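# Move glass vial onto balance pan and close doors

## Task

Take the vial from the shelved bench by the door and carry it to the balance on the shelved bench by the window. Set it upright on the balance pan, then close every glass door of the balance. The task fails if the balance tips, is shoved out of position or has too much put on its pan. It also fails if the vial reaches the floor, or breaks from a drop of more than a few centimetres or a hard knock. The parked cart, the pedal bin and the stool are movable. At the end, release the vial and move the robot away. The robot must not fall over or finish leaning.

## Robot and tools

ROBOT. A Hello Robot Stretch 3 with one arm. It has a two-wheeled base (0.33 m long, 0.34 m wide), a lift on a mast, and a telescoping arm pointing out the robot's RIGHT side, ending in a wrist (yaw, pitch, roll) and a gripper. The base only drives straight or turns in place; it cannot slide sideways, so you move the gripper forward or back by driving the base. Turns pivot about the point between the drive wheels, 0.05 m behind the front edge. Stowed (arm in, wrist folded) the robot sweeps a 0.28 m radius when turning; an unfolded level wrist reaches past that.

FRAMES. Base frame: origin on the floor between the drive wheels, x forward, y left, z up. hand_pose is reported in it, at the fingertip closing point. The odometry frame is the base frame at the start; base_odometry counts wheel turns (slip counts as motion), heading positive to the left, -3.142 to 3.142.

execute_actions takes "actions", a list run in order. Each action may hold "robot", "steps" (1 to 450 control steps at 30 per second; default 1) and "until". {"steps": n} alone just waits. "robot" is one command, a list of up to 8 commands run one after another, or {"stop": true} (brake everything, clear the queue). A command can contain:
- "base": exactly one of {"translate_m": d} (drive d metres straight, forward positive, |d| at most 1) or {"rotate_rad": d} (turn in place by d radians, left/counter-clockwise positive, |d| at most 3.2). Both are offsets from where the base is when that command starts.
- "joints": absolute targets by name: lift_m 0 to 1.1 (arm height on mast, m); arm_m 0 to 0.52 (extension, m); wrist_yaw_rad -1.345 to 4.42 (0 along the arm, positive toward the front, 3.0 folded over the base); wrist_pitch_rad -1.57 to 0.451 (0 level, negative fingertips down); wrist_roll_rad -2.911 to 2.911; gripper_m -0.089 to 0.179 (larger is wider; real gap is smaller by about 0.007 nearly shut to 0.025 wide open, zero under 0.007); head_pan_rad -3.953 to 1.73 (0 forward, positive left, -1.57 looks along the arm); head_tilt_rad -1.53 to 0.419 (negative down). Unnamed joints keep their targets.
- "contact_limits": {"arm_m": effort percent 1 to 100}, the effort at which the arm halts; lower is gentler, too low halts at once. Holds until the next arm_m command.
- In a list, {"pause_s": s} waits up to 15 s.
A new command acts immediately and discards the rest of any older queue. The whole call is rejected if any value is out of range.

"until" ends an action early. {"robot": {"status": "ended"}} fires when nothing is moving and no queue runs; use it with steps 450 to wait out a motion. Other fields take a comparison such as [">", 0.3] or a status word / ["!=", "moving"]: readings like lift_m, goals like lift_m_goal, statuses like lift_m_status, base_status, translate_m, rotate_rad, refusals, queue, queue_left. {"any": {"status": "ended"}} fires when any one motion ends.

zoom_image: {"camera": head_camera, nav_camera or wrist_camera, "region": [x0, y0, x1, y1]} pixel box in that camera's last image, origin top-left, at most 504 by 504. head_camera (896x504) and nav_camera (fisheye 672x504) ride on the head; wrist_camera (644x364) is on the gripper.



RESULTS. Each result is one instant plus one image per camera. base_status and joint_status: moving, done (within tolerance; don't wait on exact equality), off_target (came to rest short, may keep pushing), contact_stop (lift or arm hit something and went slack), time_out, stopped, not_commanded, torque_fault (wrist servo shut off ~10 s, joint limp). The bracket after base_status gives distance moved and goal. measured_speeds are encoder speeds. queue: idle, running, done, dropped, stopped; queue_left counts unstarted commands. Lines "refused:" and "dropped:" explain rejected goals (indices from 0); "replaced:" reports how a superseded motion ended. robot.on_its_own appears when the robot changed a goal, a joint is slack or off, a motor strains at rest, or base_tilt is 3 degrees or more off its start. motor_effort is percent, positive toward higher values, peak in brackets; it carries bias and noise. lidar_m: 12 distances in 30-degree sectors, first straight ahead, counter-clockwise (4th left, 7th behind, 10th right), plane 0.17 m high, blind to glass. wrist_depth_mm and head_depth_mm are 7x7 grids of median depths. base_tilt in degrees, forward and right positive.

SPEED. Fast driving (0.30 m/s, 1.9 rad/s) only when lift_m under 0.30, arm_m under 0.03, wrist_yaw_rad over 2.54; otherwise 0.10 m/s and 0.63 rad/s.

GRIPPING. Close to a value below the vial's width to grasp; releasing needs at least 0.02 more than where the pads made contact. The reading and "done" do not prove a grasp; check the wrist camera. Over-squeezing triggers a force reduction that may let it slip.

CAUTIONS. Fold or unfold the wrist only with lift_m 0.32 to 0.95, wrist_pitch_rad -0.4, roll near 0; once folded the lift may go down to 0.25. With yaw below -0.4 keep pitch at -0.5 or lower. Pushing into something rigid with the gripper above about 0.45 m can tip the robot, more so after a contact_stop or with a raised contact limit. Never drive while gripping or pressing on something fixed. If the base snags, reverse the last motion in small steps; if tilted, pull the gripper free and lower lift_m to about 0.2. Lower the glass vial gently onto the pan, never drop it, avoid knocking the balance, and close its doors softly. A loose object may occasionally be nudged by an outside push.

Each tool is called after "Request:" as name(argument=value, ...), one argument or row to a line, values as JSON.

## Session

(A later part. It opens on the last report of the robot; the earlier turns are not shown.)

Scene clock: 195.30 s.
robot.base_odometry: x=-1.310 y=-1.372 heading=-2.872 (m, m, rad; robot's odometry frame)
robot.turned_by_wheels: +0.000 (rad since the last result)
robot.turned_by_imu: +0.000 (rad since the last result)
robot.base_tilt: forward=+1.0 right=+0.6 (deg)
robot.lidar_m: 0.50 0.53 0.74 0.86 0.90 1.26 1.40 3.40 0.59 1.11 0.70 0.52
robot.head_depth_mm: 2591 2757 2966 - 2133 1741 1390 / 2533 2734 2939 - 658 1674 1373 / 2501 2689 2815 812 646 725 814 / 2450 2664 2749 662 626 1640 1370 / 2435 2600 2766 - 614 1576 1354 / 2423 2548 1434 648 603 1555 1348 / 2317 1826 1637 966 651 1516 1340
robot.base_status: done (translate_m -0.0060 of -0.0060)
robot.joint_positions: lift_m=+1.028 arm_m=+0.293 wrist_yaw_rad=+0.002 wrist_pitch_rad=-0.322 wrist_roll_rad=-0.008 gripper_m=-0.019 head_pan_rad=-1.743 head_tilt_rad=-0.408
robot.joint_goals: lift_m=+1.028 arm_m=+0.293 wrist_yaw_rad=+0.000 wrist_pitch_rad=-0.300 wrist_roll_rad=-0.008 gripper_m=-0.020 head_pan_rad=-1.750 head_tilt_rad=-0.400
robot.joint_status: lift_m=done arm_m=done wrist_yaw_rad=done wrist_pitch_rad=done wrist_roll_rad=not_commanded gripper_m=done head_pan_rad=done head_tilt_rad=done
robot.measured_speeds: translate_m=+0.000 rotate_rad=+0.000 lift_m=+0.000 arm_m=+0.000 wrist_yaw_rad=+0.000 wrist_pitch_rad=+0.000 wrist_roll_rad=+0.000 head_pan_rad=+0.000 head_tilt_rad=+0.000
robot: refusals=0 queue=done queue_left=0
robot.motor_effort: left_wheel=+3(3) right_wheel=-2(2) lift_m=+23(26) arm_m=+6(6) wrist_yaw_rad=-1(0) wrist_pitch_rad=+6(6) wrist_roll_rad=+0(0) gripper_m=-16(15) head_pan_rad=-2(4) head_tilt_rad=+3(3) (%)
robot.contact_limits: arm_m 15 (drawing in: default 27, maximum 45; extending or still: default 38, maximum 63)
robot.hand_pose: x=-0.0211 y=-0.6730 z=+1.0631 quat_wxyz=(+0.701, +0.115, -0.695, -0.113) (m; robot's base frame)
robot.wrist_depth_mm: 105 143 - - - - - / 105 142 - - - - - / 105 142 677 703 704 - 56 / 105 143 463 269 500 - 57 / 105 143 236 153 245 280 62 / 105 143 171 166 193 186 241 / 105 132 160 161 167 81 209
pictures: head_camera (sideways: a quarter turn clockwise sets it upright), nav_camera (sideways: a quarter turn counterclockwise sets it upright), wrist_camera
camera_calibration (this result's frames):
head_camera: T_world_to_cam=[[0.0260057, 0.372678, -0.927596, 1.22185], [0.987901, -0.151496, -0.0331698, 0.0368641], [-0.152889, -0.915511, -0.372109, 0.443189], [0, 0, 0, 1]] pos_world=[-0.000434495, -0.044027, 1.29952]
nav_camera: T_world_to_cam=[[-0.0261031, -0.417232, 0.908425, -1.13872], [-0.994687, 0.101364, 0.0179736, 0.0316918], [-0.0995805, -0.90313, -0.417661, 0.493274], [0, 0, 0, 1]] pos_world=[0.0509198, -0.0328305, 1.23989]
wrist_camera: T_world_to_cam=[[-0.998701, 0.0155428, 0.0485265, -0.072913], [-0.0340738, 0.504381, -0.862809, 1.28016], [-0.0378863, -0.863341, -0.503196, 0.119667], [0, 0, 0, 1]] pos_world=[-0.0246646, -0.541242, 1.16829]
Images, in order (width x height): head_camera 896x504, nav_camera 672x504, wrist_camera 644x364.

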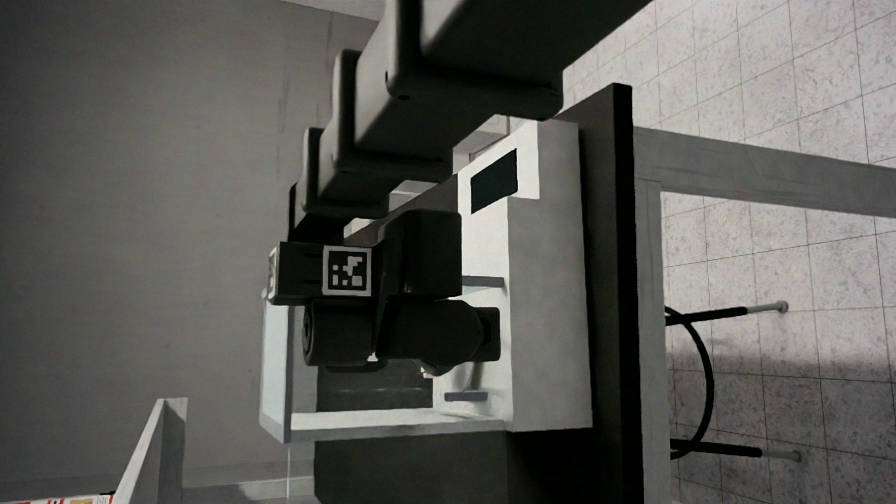

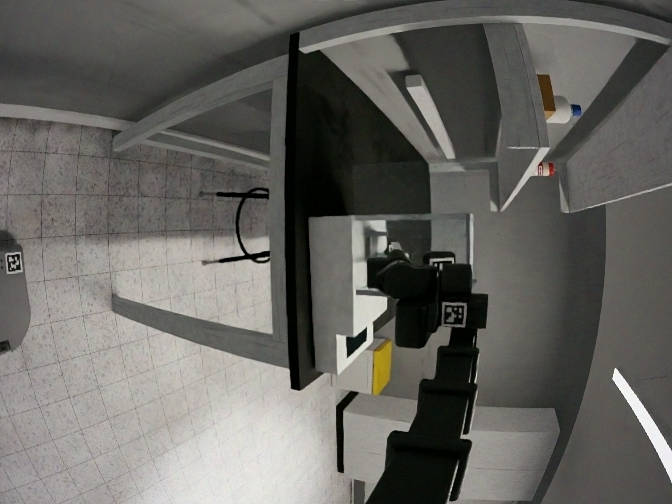

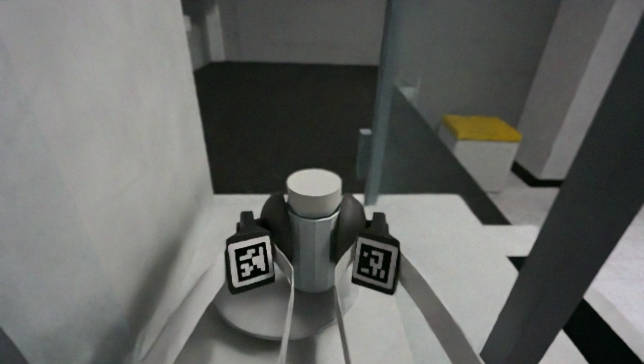

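Request:
execute_actions(
  actions=[
    {"robot": {"joints": {"lift_m": 1.026}}, "steps": 60, "until": {"robot": {"status": "ended"}}},
    {"robot": {"joints": {"gripper_m": 0.064}}, "steps": 90, "until": {"robot": {"status": "ended"}}},
    {"steps": 5},
  ],
)

Scene clock: 214.50 s.
robot.base_odometry: x=-1.310 y=-1.372 heading=-2.872 (m, m, rad; robot's odometry frame)
robot.turned_by_wheels: +0.000 (rad since the last result)
robot.turned_by_imu: +0.000 (rad since the last result)
robot.base_tilt: forward=+0.8 right=+0.5 (deg)
robot.lidar_m: 0.50 0.53 0.74 0.86 0.90 1.26 1.41 3.40 0.59 1.11 0.70 0.52
robot.head_depth_mm: 2547 2752 2979 - - 1755 1391 / 2524 2769 2909 - 659 1680 1391 / 2506 2674 2846 814 649 727 814 / 2444 2623 2770 662 625 1636 1356 / 2447 2616 2768 - 614 1564 1357 / 2427 2584 1433 647 604 1571 1338 / 2343 1830 1662 963 655 1506 1337
robot.base_status: done (translate_m -0.0060 of -0.0060)
robot.joint_positions: lift_m=+1.026 arm_m=+0.293 wrist_yaw_rad=+0.010 wrist_pitch_rad=-0.322 wrist_roll_rad=-0.008 gripper_m=+0.064 head_pan_rad=-1.743 head_tilt_rad=-0.408
robot.joint_goals: lift_m=+1.026 arm_m=+0.293 wrist_yaw_rad=+0.000 wrist_pitch_rad=-0.300 wrist_roll_rad=-0.008 gripper_m=+0.064 head_pan_rad=-1.750 head_tilt_rad=-0.400
robot.joint_status: lift_m=done arm_m=done wrist_yaw_rad=done wrist_pitch_rad=done wrist_roll_rad=not_commanded gripper_m=done head_pan_rad=done head_tilt_rad=done
robot.measured_speeds: translate_m=+0.000 rotate_rad=+0.000 lift_m=+0.000 arm_m=+0.000 wrist_yaw_rad=+0.000 wrist_pitch_rad=+0.000 wrist_roll_rad=+0.000 head_pan_rad=+0.000 head_tilt_rad=+0.000
robot: refusals=0 queue=done queue_left=0
robot.motor_effort: left_wheel=+6(7) right_wheel=-6(6) lift_m=+24(26) arm_m=+6(6) wrist_yaw_rad=-7(7) wrist_pitch_rad=+6(6) wrist_roll_rad=+0(0) gripper_m=+3(79) head_pan_rad=-3(4) head_tilt_rad=+3(2) (%)
robot.contact_limits: arm_m 15 (drawing in: default 27, maximum 45; extending or still: default 38, maximum 63)
robot.hand_pose: x=-0.0192 y=-0.6730 z=+1.0611 quat_wxyz=(+0.702, +0.117, -0.694, -0.110) (m; robot's base frame)
robot.wrist_depth_mm: 102 136 - - - - - / 102 137 - - - - - / 102 137 619 694 688 - - / 102 138 460 462 493 - 58 / 102 138 204 156 245 288 61 / 102 128 174 168 188 189 71 / 102 139 158 158 165 80 200
pictures: head_camera (sideways: a quarter turn clockwise sets it upright), nav_camera (sideways: a quarter turn counterclockwise sets it upright), wrist_camera
camera_calibration (this result's frames):
head_camera: T_world_to_cam=[[0.0260057, 0.372678, -0.927596, 1.22185], [0.987901, -0.151496, -0.0331698, 0.0368641], [-0.152889, -0.915511, -0.372109, 0.443189], [0, 0, 0, 1]] pos_world=[-0.00043449, -0.044027, 1.29952]
nav_camera: T_world_to_cam=[[-0.0261031, -0.417232, 0.908425, -1.13872], [-0.994687, 0.101364, 0.0179736, 0.0316918], [-0.0995804, -0.90313, -0.417661, 0.493274], [0, 0, 0, 1]] pos_world=[0.0509198, -0.0328305, 1.23989]
wrist_camera: T_world_to_cam=[[-0.998794, 0.00746561, 0.04852, -0.0763441], [-0.0381489, 0.504014, -0.862853, 1.27823], [-0.0308965, -0.863663, -0.503122, 0.118569], [0, 0, 0, 1]] pos_world=[-0.0238255, -0.541273, 1.16629]
Images, in order (width x height): head_camera 896x504, nav_camera 672x504, wrist_camera 644x364.

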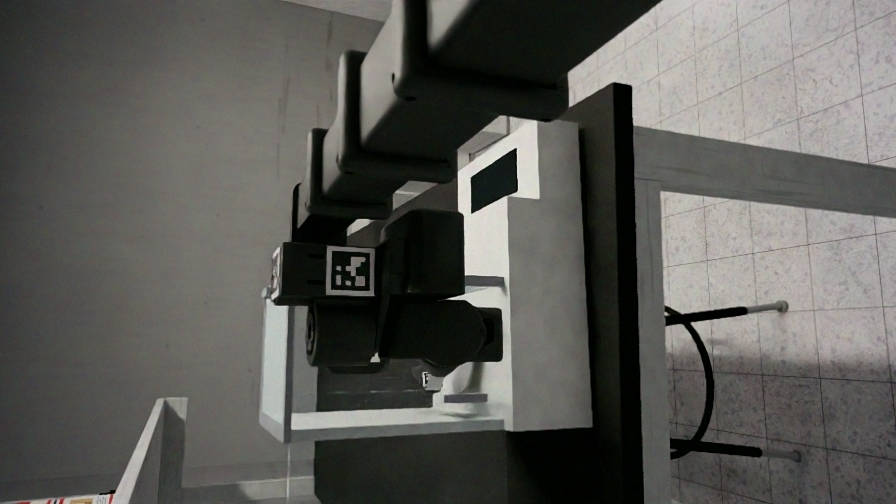

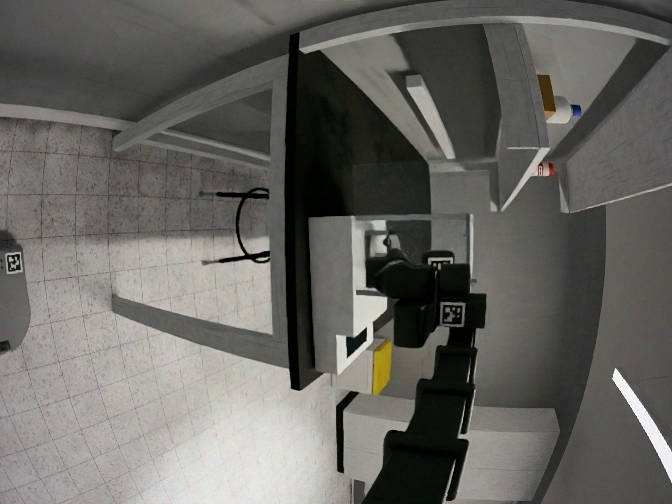

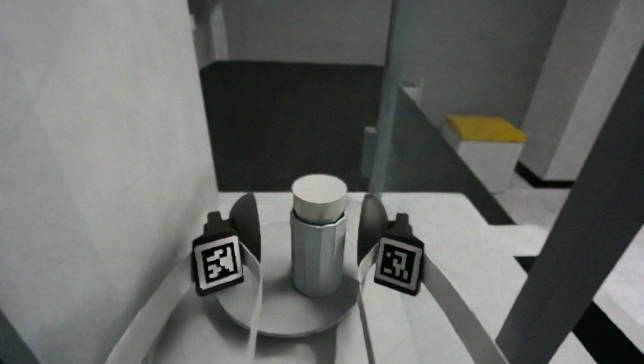

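Request:
execute_actions(
  actions=[
    {"robot": {"joints": {"gripper_m": 0.055}}, "steps": 60, "until": {"robot": {"status": "ended"}}},
    {"robot": {"joints": {"lift_m": 1.092}}, "steps": 150, "until": {"robot": {"status": "ended"}}},
    {"robot": {"joints": {"gripper_m": 0.03}}, "steps": 60, "until": {"robot": {"status": "ended"}}},
    {"robot": {"joints": {"arm_m": 0.14}, "contact_limits": {"arm_m": 15}}, "steps": 200, "until": {"robot": {"status": "ended"}}},
    {"robot": {"joints": {"lift_m": 1.024, "gripper_m": 0.172}}, "steps": 200, "until": {"robot": {"status": "ended"}}},
  ],
)

Scene clock: 224.00 s.
robot.base_odometry: x=-1.310 y=-1.372 heading=-2.872 (m, m, rad; robot's odometry frame)
robot.turned_by_wheels: +0.000 (rad since the last result)
robot.turned_by_imu: +0.000 (rad since the last result)
robot.base_tilt: forward=+0.9 right=+0.4 (deg)
robot.lidar_m: 0.51 0.53 0.73 0.86 0.90 1.26 1.40 3.41 0.59 1.11 0.70 0.52
robot.head_depth_mm: 2598 2774 2967 - - 1685 1399 / 2537 2742 2938 - 657 1684 1386 / 2510 2690 2847 - - 728 816 / 2485 2662 2779 - - 1648 1369 / 2428 2596 1717 - - 1581 1355 / 2406 2590 1491 646 608 1567 1345 / 2341 1823 1654 997 652 1497 1340
robot.base_status: done (translate_m -0.0060 of -0.0060)
robot.joint_positions: lift_m=+1.024 arm_m=+0.140 wrist_yaw_rad=+0.002 wrist_pitch_rad=-0.320 wrist_roll_rad=-0.008 gripper_m=+0.172 head_pan_rad=-1.743 head_tilt_rad=-0.408
robot.joint_goals: lift_m=+1.024 arm_m=+0.140 wrist_yaw_rad=+0.000 wrist_pitch_rad=-0.300 wrist_roll_rad=-0.008 gripper_m=+0.172 head_pan_rad=-1.750 head_tilt_rad=-0.400
robot.joint_status: lift_m=done arm_m=done wrist_yaw_rad=done wrist_pitch_rad=done wrist_roll_rad=not_commanded gripper_m=done head_pan_rad=done head_tilt_rad=done
robot.measured_speeds: translate_m=+0.000 rotate_rad=+0.000 lift_m=+0.000 arm_m=+0.000 wrist_yaw_rad=+0.000 wrist_pitch_rad=+0.000 wrist_roll_rad=+0.000 head_pan_rad=+0.000 head_tilt_rad=+0.000
robot: refusals=0 queue=done queue_left=0
robot.motor_effort: left_wheel=+4(7) right_wheel=-3(6) lift_m=+23(44) arm_m=-5(5) wrist_yaw_rad=-1(8) wrist_pitch_rad=+6(6) wrist_roll_rad=+0(0) gripper_m=+0(83) head_pan_rad=-4(4) head_tilt_rad=+3(2) (%)
robot.contact_limits: arm_m 15 (drawing in: default 27, maximum 45; extending or still: default 38, maximum 63)
robot.hand_pose: x=-0.0211 y=-0.5210 z=+1.0595 quat_wxyz=(+0.701, +0.114, -0.695, -0.112) (m; robot's base frame)
robot.wrist_depth_mm: 572 717 313 - - - - / 592 837 313 - - - - / 582 653 316 369 713 - - / 469 477 269 290 303 - - / 370 374 244 246 248 311 - / - 296 262 268 271 280 - / 258 261 263 266 270 271 292
pictures: head_camera (sideways: a quarter turn clockwise sets it upright), nav_camera (sideways: a quarter turn counterclockwise sets it upright), wrist_camera
camera_calibration (this result's frames):
head_camera: T_world_to_cam=[[0.025992, 0.372599, -0.927628, 1.22189], [0.987901, -0.151499, -0.0331716, 0.0368664], [-0.152894, -0.915542, -0.372029, 0.443085], [0, 0, 0, 1]] pos_world=[-0.00043453, -0.0440272, 1.29952]
nav_camera: T_world_to_cam=[[-0.0260897, -0.417155, 0.908461, -1.13876], [-0.994687, 0.101365, 0.0179797, 0.0316839], [-0.0995867, -0.903165, -0.417583, 0.493172], [0, 0, 0, 1]] pos_world=[0.0509189, -0.0328358, 1.23989]
wrist_camera: T_world_to_cam=[[-0.998702, 0.0155577, 0.0485025, -0.0750523], [-0.0340985, 0.503174, -0.863512, 1.20042], [-0.0378395, -0.864045, -0.50199, 0.247445], [0, 0, 0, 1]] pos_world=[-0.0246591, -0.38905, 1.16443]
Images, in order (width x height): head_camera 896x504, nav_camera 672x504, wrist_camera 644x364.

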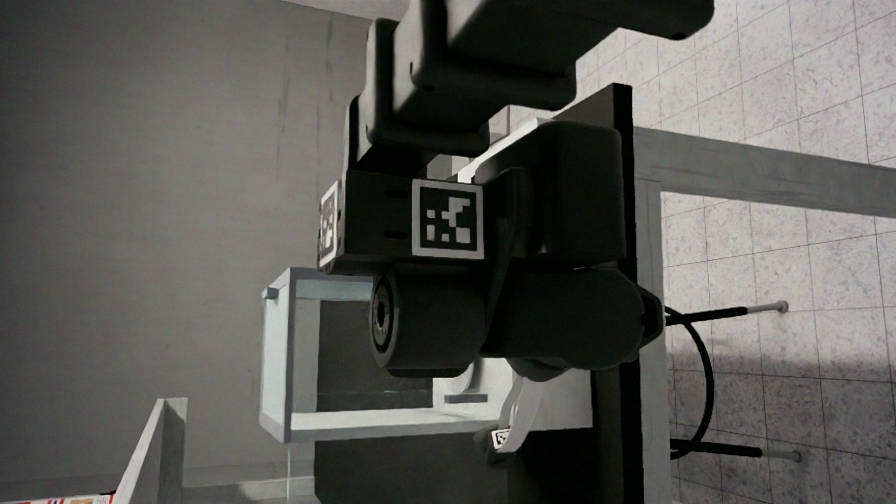

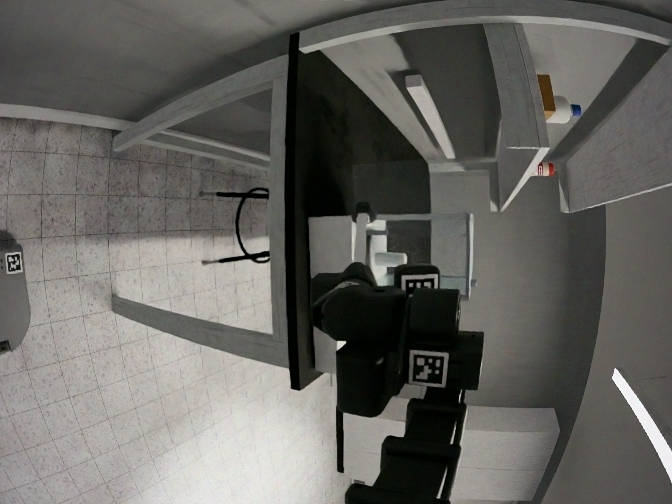

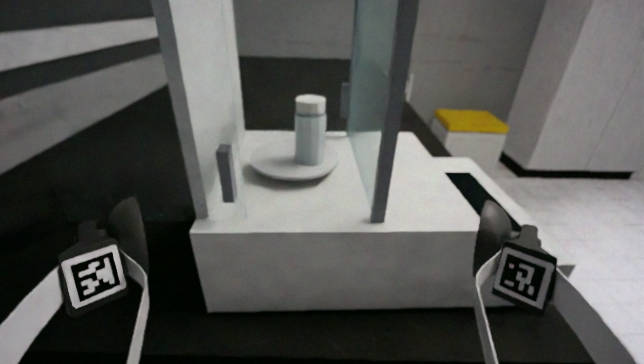

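Request:
execute_actions(
  actions=[
    {"robot": {"base": {"translate_m": 0.006}, "joints": {"arm_m": 0.19, "lift_m": 1.017}, "contact_limits": {"arm_m": 15}}, "steps": 200, "until": {"robot": {"status": "ended"}}},
  ],
)

Scene clock: 234.33 s.
robot.base_odometry: x=-1.315 y=-1.374 heading=-2.872 (m, m, rad; robot's odometry frame)
robot.turned_by_wheels: +0.000 (rad since the last result)
robot.turned_by_imu: +0.000 (rad since the last result)
robot.base_tilt: forward=+1.1 right=+0.7 (deg)
robot.lidar_m: 0.50 0.52 0.73 0.86 0.90 1.26 1.41 3.43 0.60 1.11 0.69 0.51
robot.head_depth_mm: 2547 2787 2990 - - 1683 1401 / 2531 2743 2923 - 659 1673 1388 / 2489 2695 2853 1030 650 728 806 / 2460 2668 2788 - 626 1638 1362 / 2432 2607 1739 - 609 1575 1354 / 2428 2574 1020 647 604 1562 1343 / 2346 1825 1828 972 652 1533 1335
robot.base_status: done (translate_m +0.0060 of +0.0060)
robot.joint_positions: lift_m=+1.017 arm_m=+0.190 wrist_yaw_rad=+0.002 wrist_pitch_rad=-0.320 wrist_roll_rad=-0.008 gripper_m=+0.172 head_pan_rad=-1.743 head_tilt_rad=-0.408
robot.joint_goals: lift_m=+1.017 arm_m=+0.190 wrist_yaw_rad=+0.000 wrist_pitch_rad=-0.300 wrist_roll_rad=-0.008 gripper_m=+0.172 head_pan_rad=-1.750 head_tilt_rad=-0.400
robot.joint_status: lift_m=done arm_m=done wrist_yaw_rad=done wrist_pitch_rad=done wrist_roll_rad=not_commanded gripper_m=done head_pan_rad=done head_tilt_rad=done
robot.measured_speeds: translate_m=+0.000 rotate_rad=+0.000 lift_m=+0.000 arm_m=+0.000 wrist_yaw_rad=+0.000 wrist_pitch_rad=+0.000 wrist_roll_rad=+0.000 head_pan_rad=+0.000 head_tilt_rad=+0.000
robot: refusals=0 queue=done queue_left=0
robot.motor_effort: left_wheel=+4(8) right_wheel=-2(3) lift_m=+23(21) arm_m=+6(2) wrist_yaw_rad=-2(1) wrist_pitch_rad=+6(6) wrist_roll_rad=+0(0) gripper_m=+1(0) head_pan_rad=-4(4) head_tilt_rad=+3(3) (%)
robot.contact_limits: arm_m 15 (drawing in: default 27, maximum 45; extending or still: default 38, maximum 63)
robot.hand_pose: x=-0.0211 y=-0.5702 z=+1.0525 quat_wxyz=(+0.701, +0.114, -0.695, -0.112) (m; robot's base frame)
robot.wrist_depth_mm: 549 156 - - - - - / 595 170 289 - - - - / 586 558 290 342 625 - - / 464 439 252 258 277 - - / 360 351 212 222 216 281 - / - 288 196 197 202 207 252 / 251 255 217 222 229 234 249
pictures: head_camera (sideways: a quarter turn clockwise sets it upright), nav_camera (sideways: a quarter turn counterclockwise sets it upright), wrist_camera
camera_calibration (this result's frames):
head_camera: T_world_to_cam=[[0.0259906, 0.372592, -0.927631, 1.22189], [0.987901, -0.151499, -0.0331717, 0.0368666], [-0.152895, -0.915545, -0.372021, 0.443075], [0, 0, 0, 1]] pos_world=[-0.000434528, -0.0440272, 1.29952]
nav_camera: T_world_to_cam=[[-0.0260884, -0.417147, 0.908464, -1.13877], [-0.994687, 0.101365, 0.0179803, 0.0316831], [-0.0995872, -0.903169, -0.417575, 0.493162], [0, 0, 0, 1]] pos_world=[0.0509188, -0.0328363, 1.23989]
wrist_camera: T_world_to_cam=[[-0.998702, 0.0155694, 0.0485001, -0.073941], [-0.0340958, 0.503055, -0.863582, 1.21917], [-0.0378436, -0.864114, -0.501871, 0.201267], [0, 0, 0, 1]] pos_world=[-0.0246596, -0.438242, 1.15745]
Images, in order (width x height): head_camera 896x504, nav_camera 672x504, wrist_camera 644x364.

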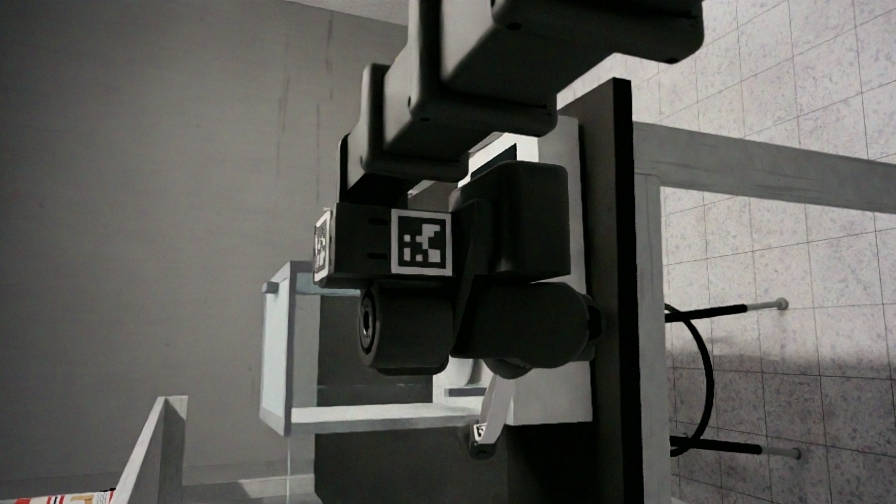

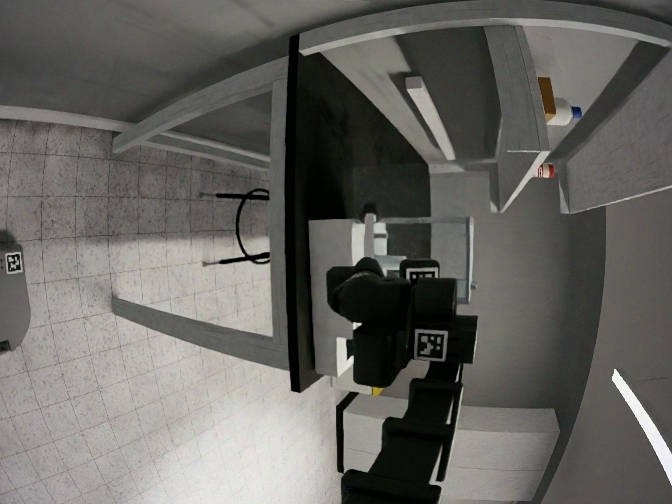

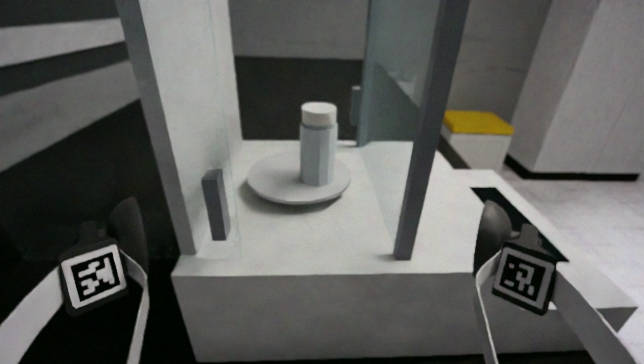

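Request:
execute_actions(
  actions=[
    {"robot": {"joints": {"arm_m": 0.204}, "contact_limits": {"arm_m": 12}}, "steps": 100, "until": {"robot": {"status": "ended"}}},
    {"robot": {"base": {"translate_m": -0.04}}, "steps": 200, "until": {"robot": {"status": "ended"}}},
  ],
)

Scene clock: 241.63 s.
robot.base_odometry: x=-1.277 y=-1.363 heading=-2.872 (m, m, rad; robot's odometry frame)
robot.turned_by_wheels: +0.000 (rad since the last result)
robot.turned_by_imu: +0.000 (rad since the last result)
robot.base_tilt: forward=+1.1 right=+0.6 (deg)
robot.lidar_m: 0.54 0.56 0.78 0.86 0.90 1.26 1.37 3.42 0.58 1.10 0.72 0.56
robot.head_depth_mm: 2578 2775 2951 - - 1691 1391 / 2539 2743 2914 - 2128 1726 1372 / 2526 2676 2887 3030 649 708 1259 / 2475 2646 2780 - 634 1634 1320 / 2444 2614 1724 - 610 1573 1364 / 2402 2569 1588 694 604 1554 1347 / 2354 2416 1320 730 605 1492 1337
robot.base_status: done (translate_m -0.0400 of -0.0400)
robot.joint_positions: lift_m=+1.017 arm_m=+0.203 wrist_yaw_rad=+0.006 wrist_pitch_rad=-0.323 wrist_roll_rad=-0.008 gripper_m=+0.172 head_pan_rad=-1.743 head_tilt_rad=-0.408
robot.joint_goals: lift_m=+1.017 arm_m=+0.204 wrist_yaw_rad=+0.000 wrist_pitch_rad=-0.300 wrist_roll_rad=-0.008 gripper_m=+0.172 head_pan_rad=-1.750 head_tilt_rad=-0.400
robot.joint_status: lift_m=done arm_m=done wrist_yaw_rad=done wrist_pitch_rad=done wrist_roll_rad=not_commanded gripper_m=done head_pan_rad=done head_tilt_rad=done
robot.measured_speeds: translate_m=+0.000 rotate_rad=+0.000 lift_m=+0.000 arm_m=+0.000 wrist_yaw_rad=+0.000 wrist_pitch_rad=+0.000 wrist_roll_rad=+0.000 head_pan_rad=+0.000 head_tilt_rad=+0.000
robot: refusals=0 queue=done queue_left=0
robot.motor_effort: left_wheel=+5(6) right_wheel=-3(8) lift_m=+23(23) arm_m=+7(9) wrist_yaw_rad=-4(5) wrist_pitch_rad=+7(7) wrist_roll_rad=+0(0) gripper_m=-2(2) head_pan_rad=-4(4) head_tilt_rad=+3(3) (%)
robot.contact_limits: arm_m 12 (drawing in: default 27, maximum 45; extending or still: default 38, maximum 63)
robot.hand_pose: x=-0.0201 y=-0.5838 z=+1.0520 quat_wxyz=(+0.701, +0.116, -0.694, -0.111) (m; robot's base frame)
robot.wrist_depth_mm: 145 202 - - - - - / 145 201 - 949 - - - / 153 201 337 330 742 - - / 432 202 239 257 308 - - / 363 208 212 213 225 - - / - 179 183 185 190 208 - / 252 199 199 201 205 212 249
pictures: head_camera (sideways: a quarter turn clockwise sets it upright), nav_camera (sideways: a quarter turn counterclockwise sets it upright), wrist_camera
camera_calibration (this result's frames):
head_camera: T_world_to_cam=[[0.0259907, 0.372592, -0.927631, 1.22189], [0.987901, -0.151499, -0.0331717, 0.0368666], [-0.152895, -0.915545, -0.372021, 0.443075], [0, 0, 0, 1]] pos_world=[-0.000434533, -0.0440272, 1.29952]
nav_camera: T_world_to_cam=[[-0.0260884, -0.417147, 0.908465, -1.13877], [-0.994687, 0.101365, 0.0179803, 0.0316831], [-0.0995873, -0.903169, -0.417575, 0.493162], [0, 0, 0, 1]] pos_world=[0.0509188, -0.0328363, 1.23989]
wrist_camera: T_world_to_cam=[[-0.99876, 0.0110139, 0.0485422, -0.0753619], [-0.0363498, 0.504844, -0.862445, 1.22542], [-0.0340051, -0.86314, -0.503818, 0.191938], [0, 0, 0, 1]] pos_world=[-0.0241978, -0.452148, 1.15722]
Images, in order (width x height): head_camera 896x504, nav_camera 672x504, wrist_camera 644x364.

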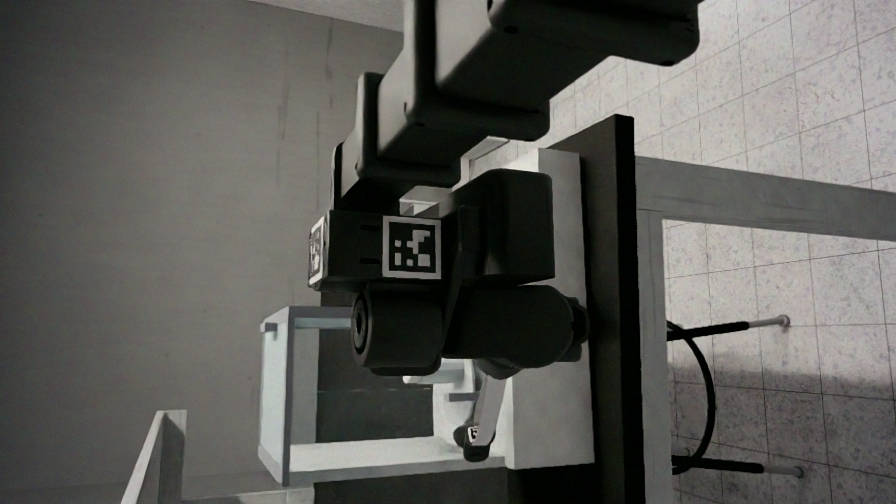

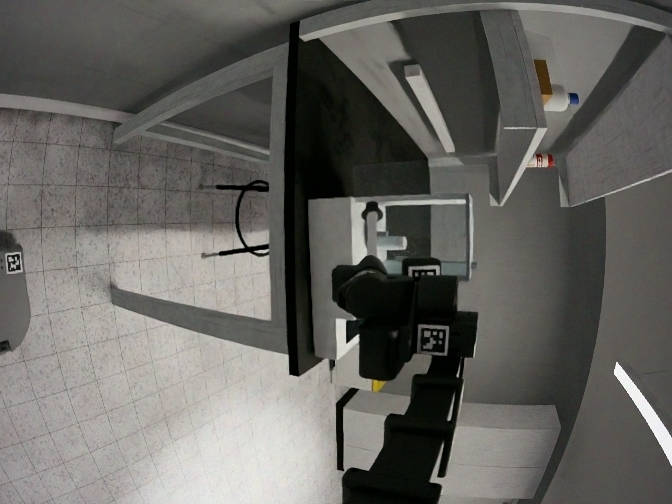

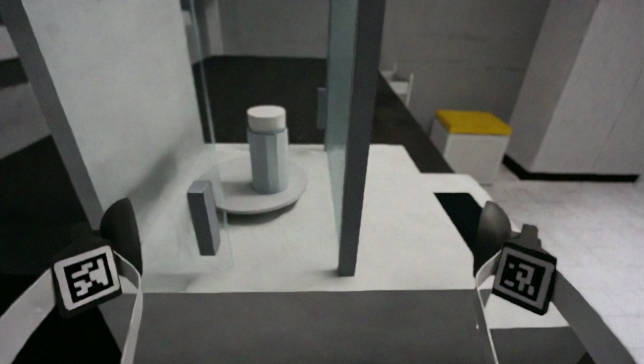

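Request:
execute_actions(
  actions=[
    {"robot": {"joints": {"arm_m": 0.2}, "contact_limits": {"arm_m": 12}}, "steps": 60, "until": {"robot": {"status": "ended"}}},
    {"robot": {"base": {"translate_m": -0.075}}, "steps": 200, "until": {"robot": {"status": "ended"}}},
  ],
)

Scene clock: 247.53 s.
robot.base_odometry: x=-1.205 y=-1.343 heading=-2.872 (m, m, rad; robot's odometry frame)
robot.turned_by_wheels: +0.000 (rad since the last result)
robot.turned_by_imu: +0.000 (rad since the last result)
robot.base_tilt: forward=+1.1 right=+0.5 (deg)
robot.lidar_m: 0.61 0.64 0.89 0.86 0.90 1.26 1.30 3.42 2.58 0.57 0.77 0.63
robot.head_depth_mm: 2569 2790 2903 - - 1680 1393 / 2567 2730 2912 - 2200 1734 1386 / 2501 2673 2835 2992 2196 1712 1374 / 2483 2671 2800 - 639 691 783 / 2424 2637 2732 - 612 1568 1349 / 2411 2567 1518 710 604 1518 1342 / 2368 2488 1627 643 597 1500 1343
robot.base_status: done (translate_m -0.0750 of -0.0750)
robot.joint_positions: lift_m=+1.017 arm_m=+0.200 wrist_yaw_rad=+0.004 wrist_pitch_rad=-0.321 wrist_roll_rad=-0.008 gripper_m=+0.172 head_pan_rad=-1.743 head_tilt_rad=-0.408
robot.joint_goals: lift_m=+1.017 arm_m=+0.200 wrist_yaw_rad=+0.000 wrist_pitch_rad=-0.300 wrist_roll_rad=-0.008 gripper_m=+0.172 head_pan_rad=-1.750 head_tilt_rad=-0.400
robot.joint_status: lift_m=done arm_m=done wrist_yaw_rad=done wrist_pitch_rad=done wrist_roll_rad=not_commanded gripper_m=done head_pan_rad=done head_tilt_rad=done
robot.measured_speeds: translate_m=+0.000 rotate_rad=+0.000 lift_m=+0.000 arm_m=+0.000 wrist_yaw_rad=+0.000 wrist_pitch_rad=+0.000 wrist_roll_rad=+0.000 head_pan_rad=+0.000 head_tilt_rad=+0.000
robot: refusals=0 queue=done queue_left=0
robot.motor_effort: left_wheel=+4(6) right_wheel=-3(8) lift_m=+23(23) arm_m=-5(5) wrist_yaw_rad=-4(4) wrist_pitch_rad=+6(7) wrist_roll_rad=+0(0) gripper_m=-1(2) head_pan_rad=-4(4) head_tilt_rad=+3(3) (%)
robot.contact_limits: arm_m 12 (drawing in: default 27, maximum 45; extending or still: default 38, maximum 63)
robot.hand_pose: x=-0.0205 y=-0.5809 z=+1.0522 quat_wxyz=(+0.701, +0.115, -0.695, -0.111) (m; robot's base frame)
robot.wrist_depth_mm: 230 947 - - - - - / 232 904 939 - - - - / 230 276 337 674 - - - / 233 235 255 303 543 - - / 213 184 212 225 285 - - / - 183 188 188 233 - - / 199 198 202 206 210 - -
pictures: head_camera (sideways: a quarter turn clockwise sets it upright), nav_camera (sideways: a quarter turn counterclockwise sets it upright), wrist_camera
camera_calibration (this result's frames):
head_camera: T_world_to_cam=[[0.0259907, 0.372592, -0.927631, 1.22189], [0.987901, -0.151499, -0.0331717, 0.0368666], [-0.152895, -0.915545, -0.372021, 0.443075], [0, 0, 0, 1]] pos_world=[-0.000434538, -0.0440272, 1.29952]
nav_camera: T_world_to_cam=[[-0.0260885, -0.417147, 0.908465, -1.13877], [-0.994687, 0.101366, 0.0179803, 0.0316831], [-0.0995874, -0.903169, -0.417575, 0.493162], [0, 0, 0, 1]] pos_world=[0.0509188, -0.0328363, 1.23989]
wrist_camera: T_world_to_cam=[[-0.99874, 0.0127821, 0.0485216, -0.0747613], [-0.0354786, 0.503923, -0.86302, 1.22422], [-0.0354823, -0.863654, -0.502835, 0.193273], [0, 0, 0, 1]] pos_world=[-0.0243757, -0.449036, 1.15734]
Images, in order (width x height): head_camera 896x504, nav_camera 672x504, wrist_camera 644x364.

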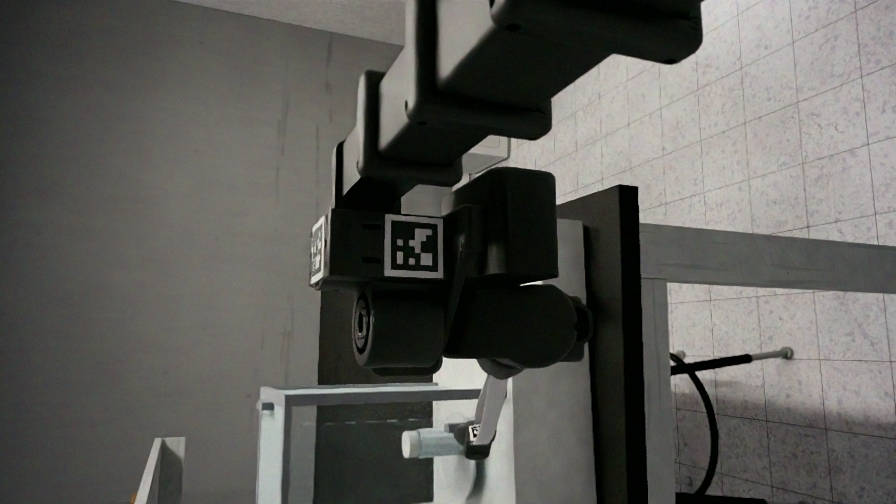

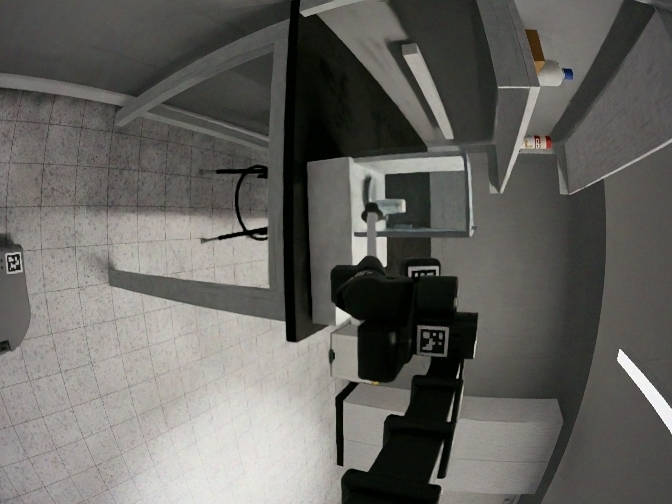

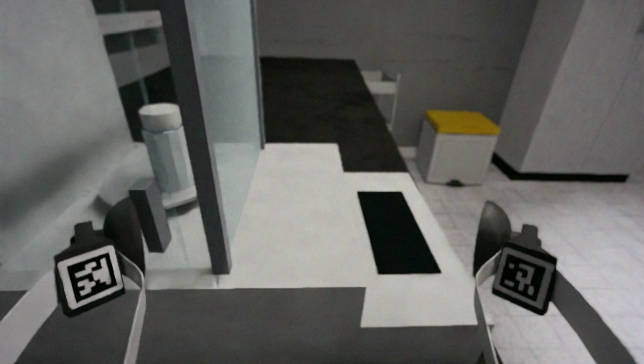

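Request:
execute_actions(
  actions=[
    {"robot": {"base": {"translate_m": -0.019}}, "steps": 200, "until": {"robot": {"status": "ended"}}},
    {"steps": 5},
  ],
)

Scene clock: 249.93 s.
robot.base_odometry: x=-1.186 y=-1.338 heading=-2.872 (m, m, rad; robot's odometry frame)
robot.turned_by_wheels: +0.000 (rad since the last result)
robot.turned_by_imu: +0.000 (rad since the last result)
robot.base_tilt: forward=+1.0 right=+0.5 (deg)
robot.lidar_m: 0.63 0.66 0.89 0.86 0.90 1.26 1.28 3.39 2.57 0.56 0.78 0.65
robot.head_depth_mm: 2562 2746 2934 - - 1680 1398 / 2527 2706 2921 - 2191 1732 1384 / 2495 2682 2843 2977 2207 1712 1377 / 2479 2672 2812 - 639 707 1266 / 2451 2607 2744 - 611 1526 1315 / 2427 2585 1500 740 604 1509 1338 / 2397 2511 1621 642 596 1555 1344
robot.base_status: done (translate_m -0.0190 of -0.0190)
robot.joint_positions: lift_m=+1.017 arm_m=+0.200 wrist_yaw_rad=+0.004 wrist_pitch_rad=-0.321 wrist_roll_rad=-0.008 gripper_m=+0.172 head_pan_rad=-1.743 head_tilt_rad=-0.408
robot.joint_goals: lift_m=+1.017 arm_m=+0.200 wrist_yaw_rad=+0.000 wrist_pitch_rad=-0.300 wrist_roll_rad=-0.008 gripper_m=+0.172 head_pan_rad=-1.750 head_tilt_rad=-0.400
robot.joint_status: lift_m=done arm_m=done wrist_yaw_rad=done wrist_pitch_rad=done wrist_roll_rad=not_commanded gripper_m=done head_pan_rad=done head_tilt_rad=done
robot.measured_speeds: translate_m=+0.000 rotate_rad=+0.000 lift_m=+0.000 arm_m=+0.000 wrist_yaw_rad=+0.000 wrist_pitch_rad=+0.000 wrist_roll_rad=+0.000 head_pan_rad=+0.000 head_tilt_rad=+0.000
robot: refusals=0 queue=done queue_left=0
robot.motor_effort: left_wheel=+4(5) right_wheel=-3(7) lift_m=+23(23) arm_m=-5(5) wrist_yaw_rad=-3(3) wrist_pitch_rad=+6(6) wrist_roll_rad=+0(0) gripper_m=+0(1) head_pan_rad=-4(4) head_tilt_rad=+3(3) (%)
robot.contact_limits: arm_m 12 (drawing in: default 27, maximum 45; extending or still: default 38, maximum 63)
robot.hand_pose: x=-0.0205 y=-0.5809 z=+1.0522 quat_wxyz=(+0.701, +0.115, -0.695, -0.111) (m; robot's base frame)
robot.wrist_depth_mm: 255 919 - - - - - / 257 900 - - - - - / 256 219 624 667 - - - / 247 192 280 322 - - - / 218 168 220 244 298 - - / - 183 187 197 232 - - / 198 199 202 208 209 - -
pictures: head_camera (sideways: a quarter turn clockwise sets it upright), nav_camera (sideways: a quarter turn counterclockwise sets it upright), wrist_camera
camera_calibration (this result's frames):
head_camera: T_world_to_cam=[[0.0259907, 0.372592, -0.927631, 1.22189], [0.987901, -0.151499, -0.0331717, 0.0368666], [-0.152895, -0.915545, -0.372021, 0.443075], [0, 0, 0, 1]] pos_world=[-0.000434533, -0.0440272, 1.29952]
nav_camera: T_world_to_cam=[[-0.0260884, -0.417147, 0.908464, -1.13877], [-0.994687, 0.101365, 0.0179803, 0.0316831], [-0.0995873, -0.903169, -0.417575, 0.493162], [0, 0, 0, 1]] pos_world=[0.0509188, -0.0328363, 1.23989]
wrist_camera: T_world_to_cam=[[-0.99874, 0.0127837, 0.0485208, -0.0747598], [-0.0354771, 0.503923, -0.86302, 1.22422], [-0.0354833, -0.863654, -0.502835, 0.193273], [0, 0, 0, 1]] pos_world=[-0.0243759, -0.449036, 1.15734]
Images, in order (width x height): head_camera 896x504, nav_camera 672x504, wrist_camera 644x364.

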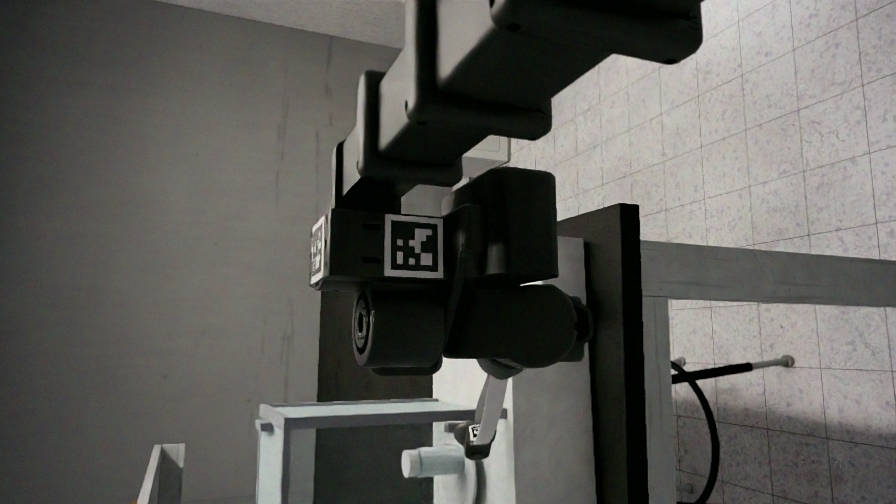

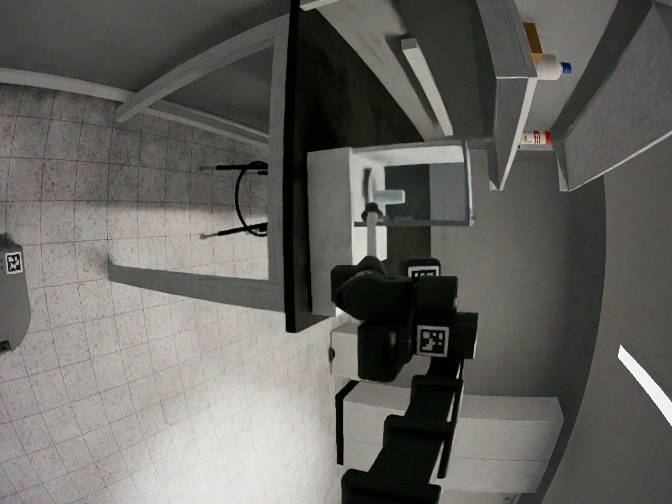

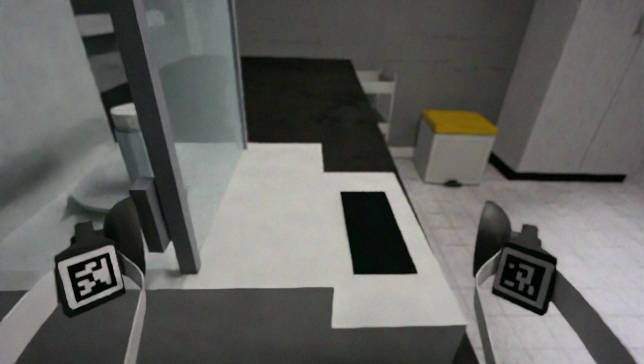

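Request:
execute_actions(
  actions=[
    {"robot": {"base": {"translate_m": -0.006}}, "steps": 100, "until": {"robot": {"status": "ended"}}},
    {"steps": 8},
  ],
)

Scene clock: 252.03 s.
robot.base_odometry: x=-1.181 y=-1.336 heading=-2.872 (m, m, rad; robot's odometry frame)
robot.turned_by_wheels: +0.000 (rad since the last result)
robot.turned_by_imu: +0.000 (rad since the last result)
robot.base_tilt: forward=+0.7 right=+0.5 (deg)
robot.lidar_m: 0.64 0.67 0.89 0.86 0.90 1.26 1.27 3.40 2.58 0.56 0.79 0.66
robot.head_depth_mm: 2559 2761 2947 - - 1673 1396 / 2545 2728 2957 - 2209 1725 1390 / 2500 2718 2831 3031 2189 1710 1364 / 2463 2658 2823 - 637 712 1293 / 2437 2604 2718 - 612 1513 1310 / 2418 2579 1518 732 606 1511 1350 / 2362 2528 1617 643 595 1544 1335
robot.base_status: done (translate_m -0.0060 of -0.0060)
robot.joint_positions: lift_m=+1.017 arm_m=+0.200 wrist_yaw_rad=+0.008 wrist_pitch_rad=-0.321 wrist_roll_rad=-0.008 gripper_m=+0.172 head_pan_rad=-1.743 head_tilt_rad=-0.408
robot.joint_goals: lift_m=+1.017 arm_m=+0.200 wrist_yaw_rad=+0.000 wrist_pitch_rad=-0.300 wrist_roll_rad=-0.008 gripper_m=+0.172 head_pan_rad=-1.750 head_tilt_rad=-0.400
robot.joint_status: lift_m=done arm_m=done wrist_yaw_rad=done wrist_pitch_rad=done wrist_roll_rad=not_commanded gripper_m=done head_pan_rad=done head_tilt_rad=done
robot.measured_speeds: translate_m=+0.000 rotate_rad=+0.000 lift_m=+0.000 arm_m=+0.000 wrist_yaw_rad=+0.000 wrist_pitch_rad=+0.000 wrist_roll_rad=+0.000 head_pan_rad=+0.000 head_tilt_rad=+0.000
robot: refusals=0 queue=done queue_left=0
robot.motor_effort: left_wheel=+6(7) right_wheel=-5(6) lift_m=+22(23) arm_m=-5(5) wrist_yaw_rad=-6(6) wrist_pitch_rad=+6(6) wrist_roll_rad=+1(1) gripper_m=-2(2) head_pan_rad=-4(4) head_tilt_rad=+3(2) (%)
robot.contact_limits: arm_m 12 (drawing in: default 27, maximum 45; extending or still: default 38, maximum 63)
robot.hand_pose: x=-0.0197 y=-0.5808 z=+1.0522 quat_wxyz=(+0.702, +0.117, -0.694, -0.110) (m; robot's base frame)
robot.wrist_depth_mm: 258 932 - - - - - / 259 910 - - - - - / 260 219 650 662 - - - / 249 225 283 323 - - - / 224 168 222 243 308 - - / - 182 188 196 232 - - / 198 198 203 207 210 - -
pictures: head_camera (sideways: a quarter turn clockwise sets it upright), nav_camera (sideways: a quarter turn counterclockwise sets it upright), wrist_camera
camera_calibration (this result's frames):
head_camera: T_world_to_cam=[[0.0259907, 0.372592, -0.927631, 1.22189], [0.987901, -0.151499, -0.0331717, 0.0368666], [-0.152895, -0.915545, -0.372021, 0.443075], [0, 0, 0, 1]] pos_world=[-0.000434538, -0.0440272, 1.29952]
nav_camera: T_world_to_cam=[[-0.0260885, -0.417147, 0.908464, -1.13877], [-0.994687, 0.101366, 0.0179803, 0.0316831], [-0.0995874, -0.903168, -0.417575, 0.493162], [0, 0, 0, 1]] pos_world=[0.0509188, -0.0328363, 1.23989]
wrist_camera: T_world_to_cam=[[-0.998778, 0.00939033, 0.0485254, -0.0759377], [-0.037193, 0.5038, -0.863019, 1.22414], [-0.0325511, -0.863769, -0.502835, 0.193299], [0, 0, 0, 1]] pos_world=[-0.0240234, -0.449042, 1.15734]
Images, in order (width x height): head_camera 896x504, nav_camera 672x504, wrist_camera 644x364.

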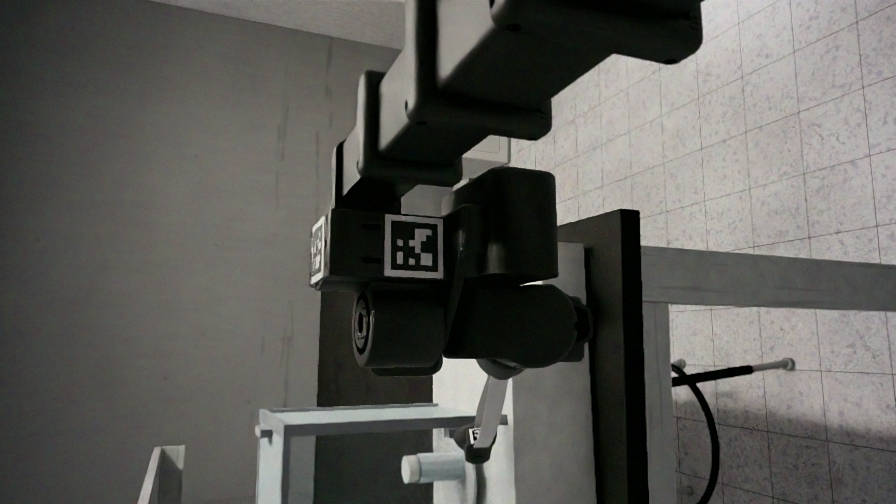

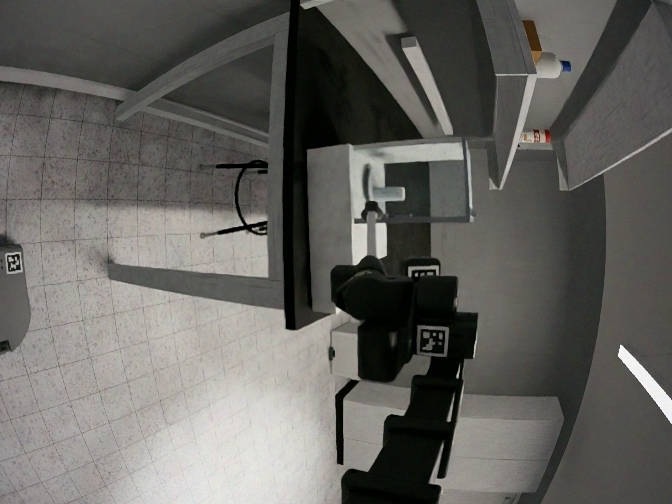

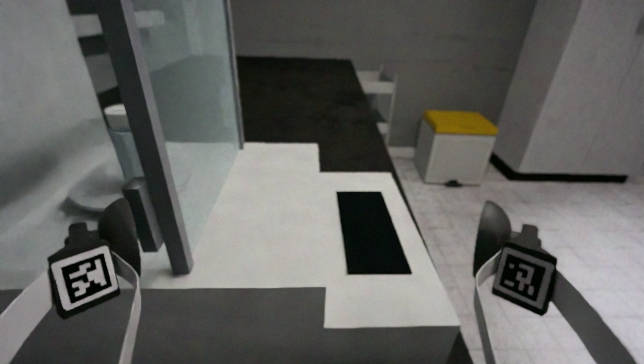

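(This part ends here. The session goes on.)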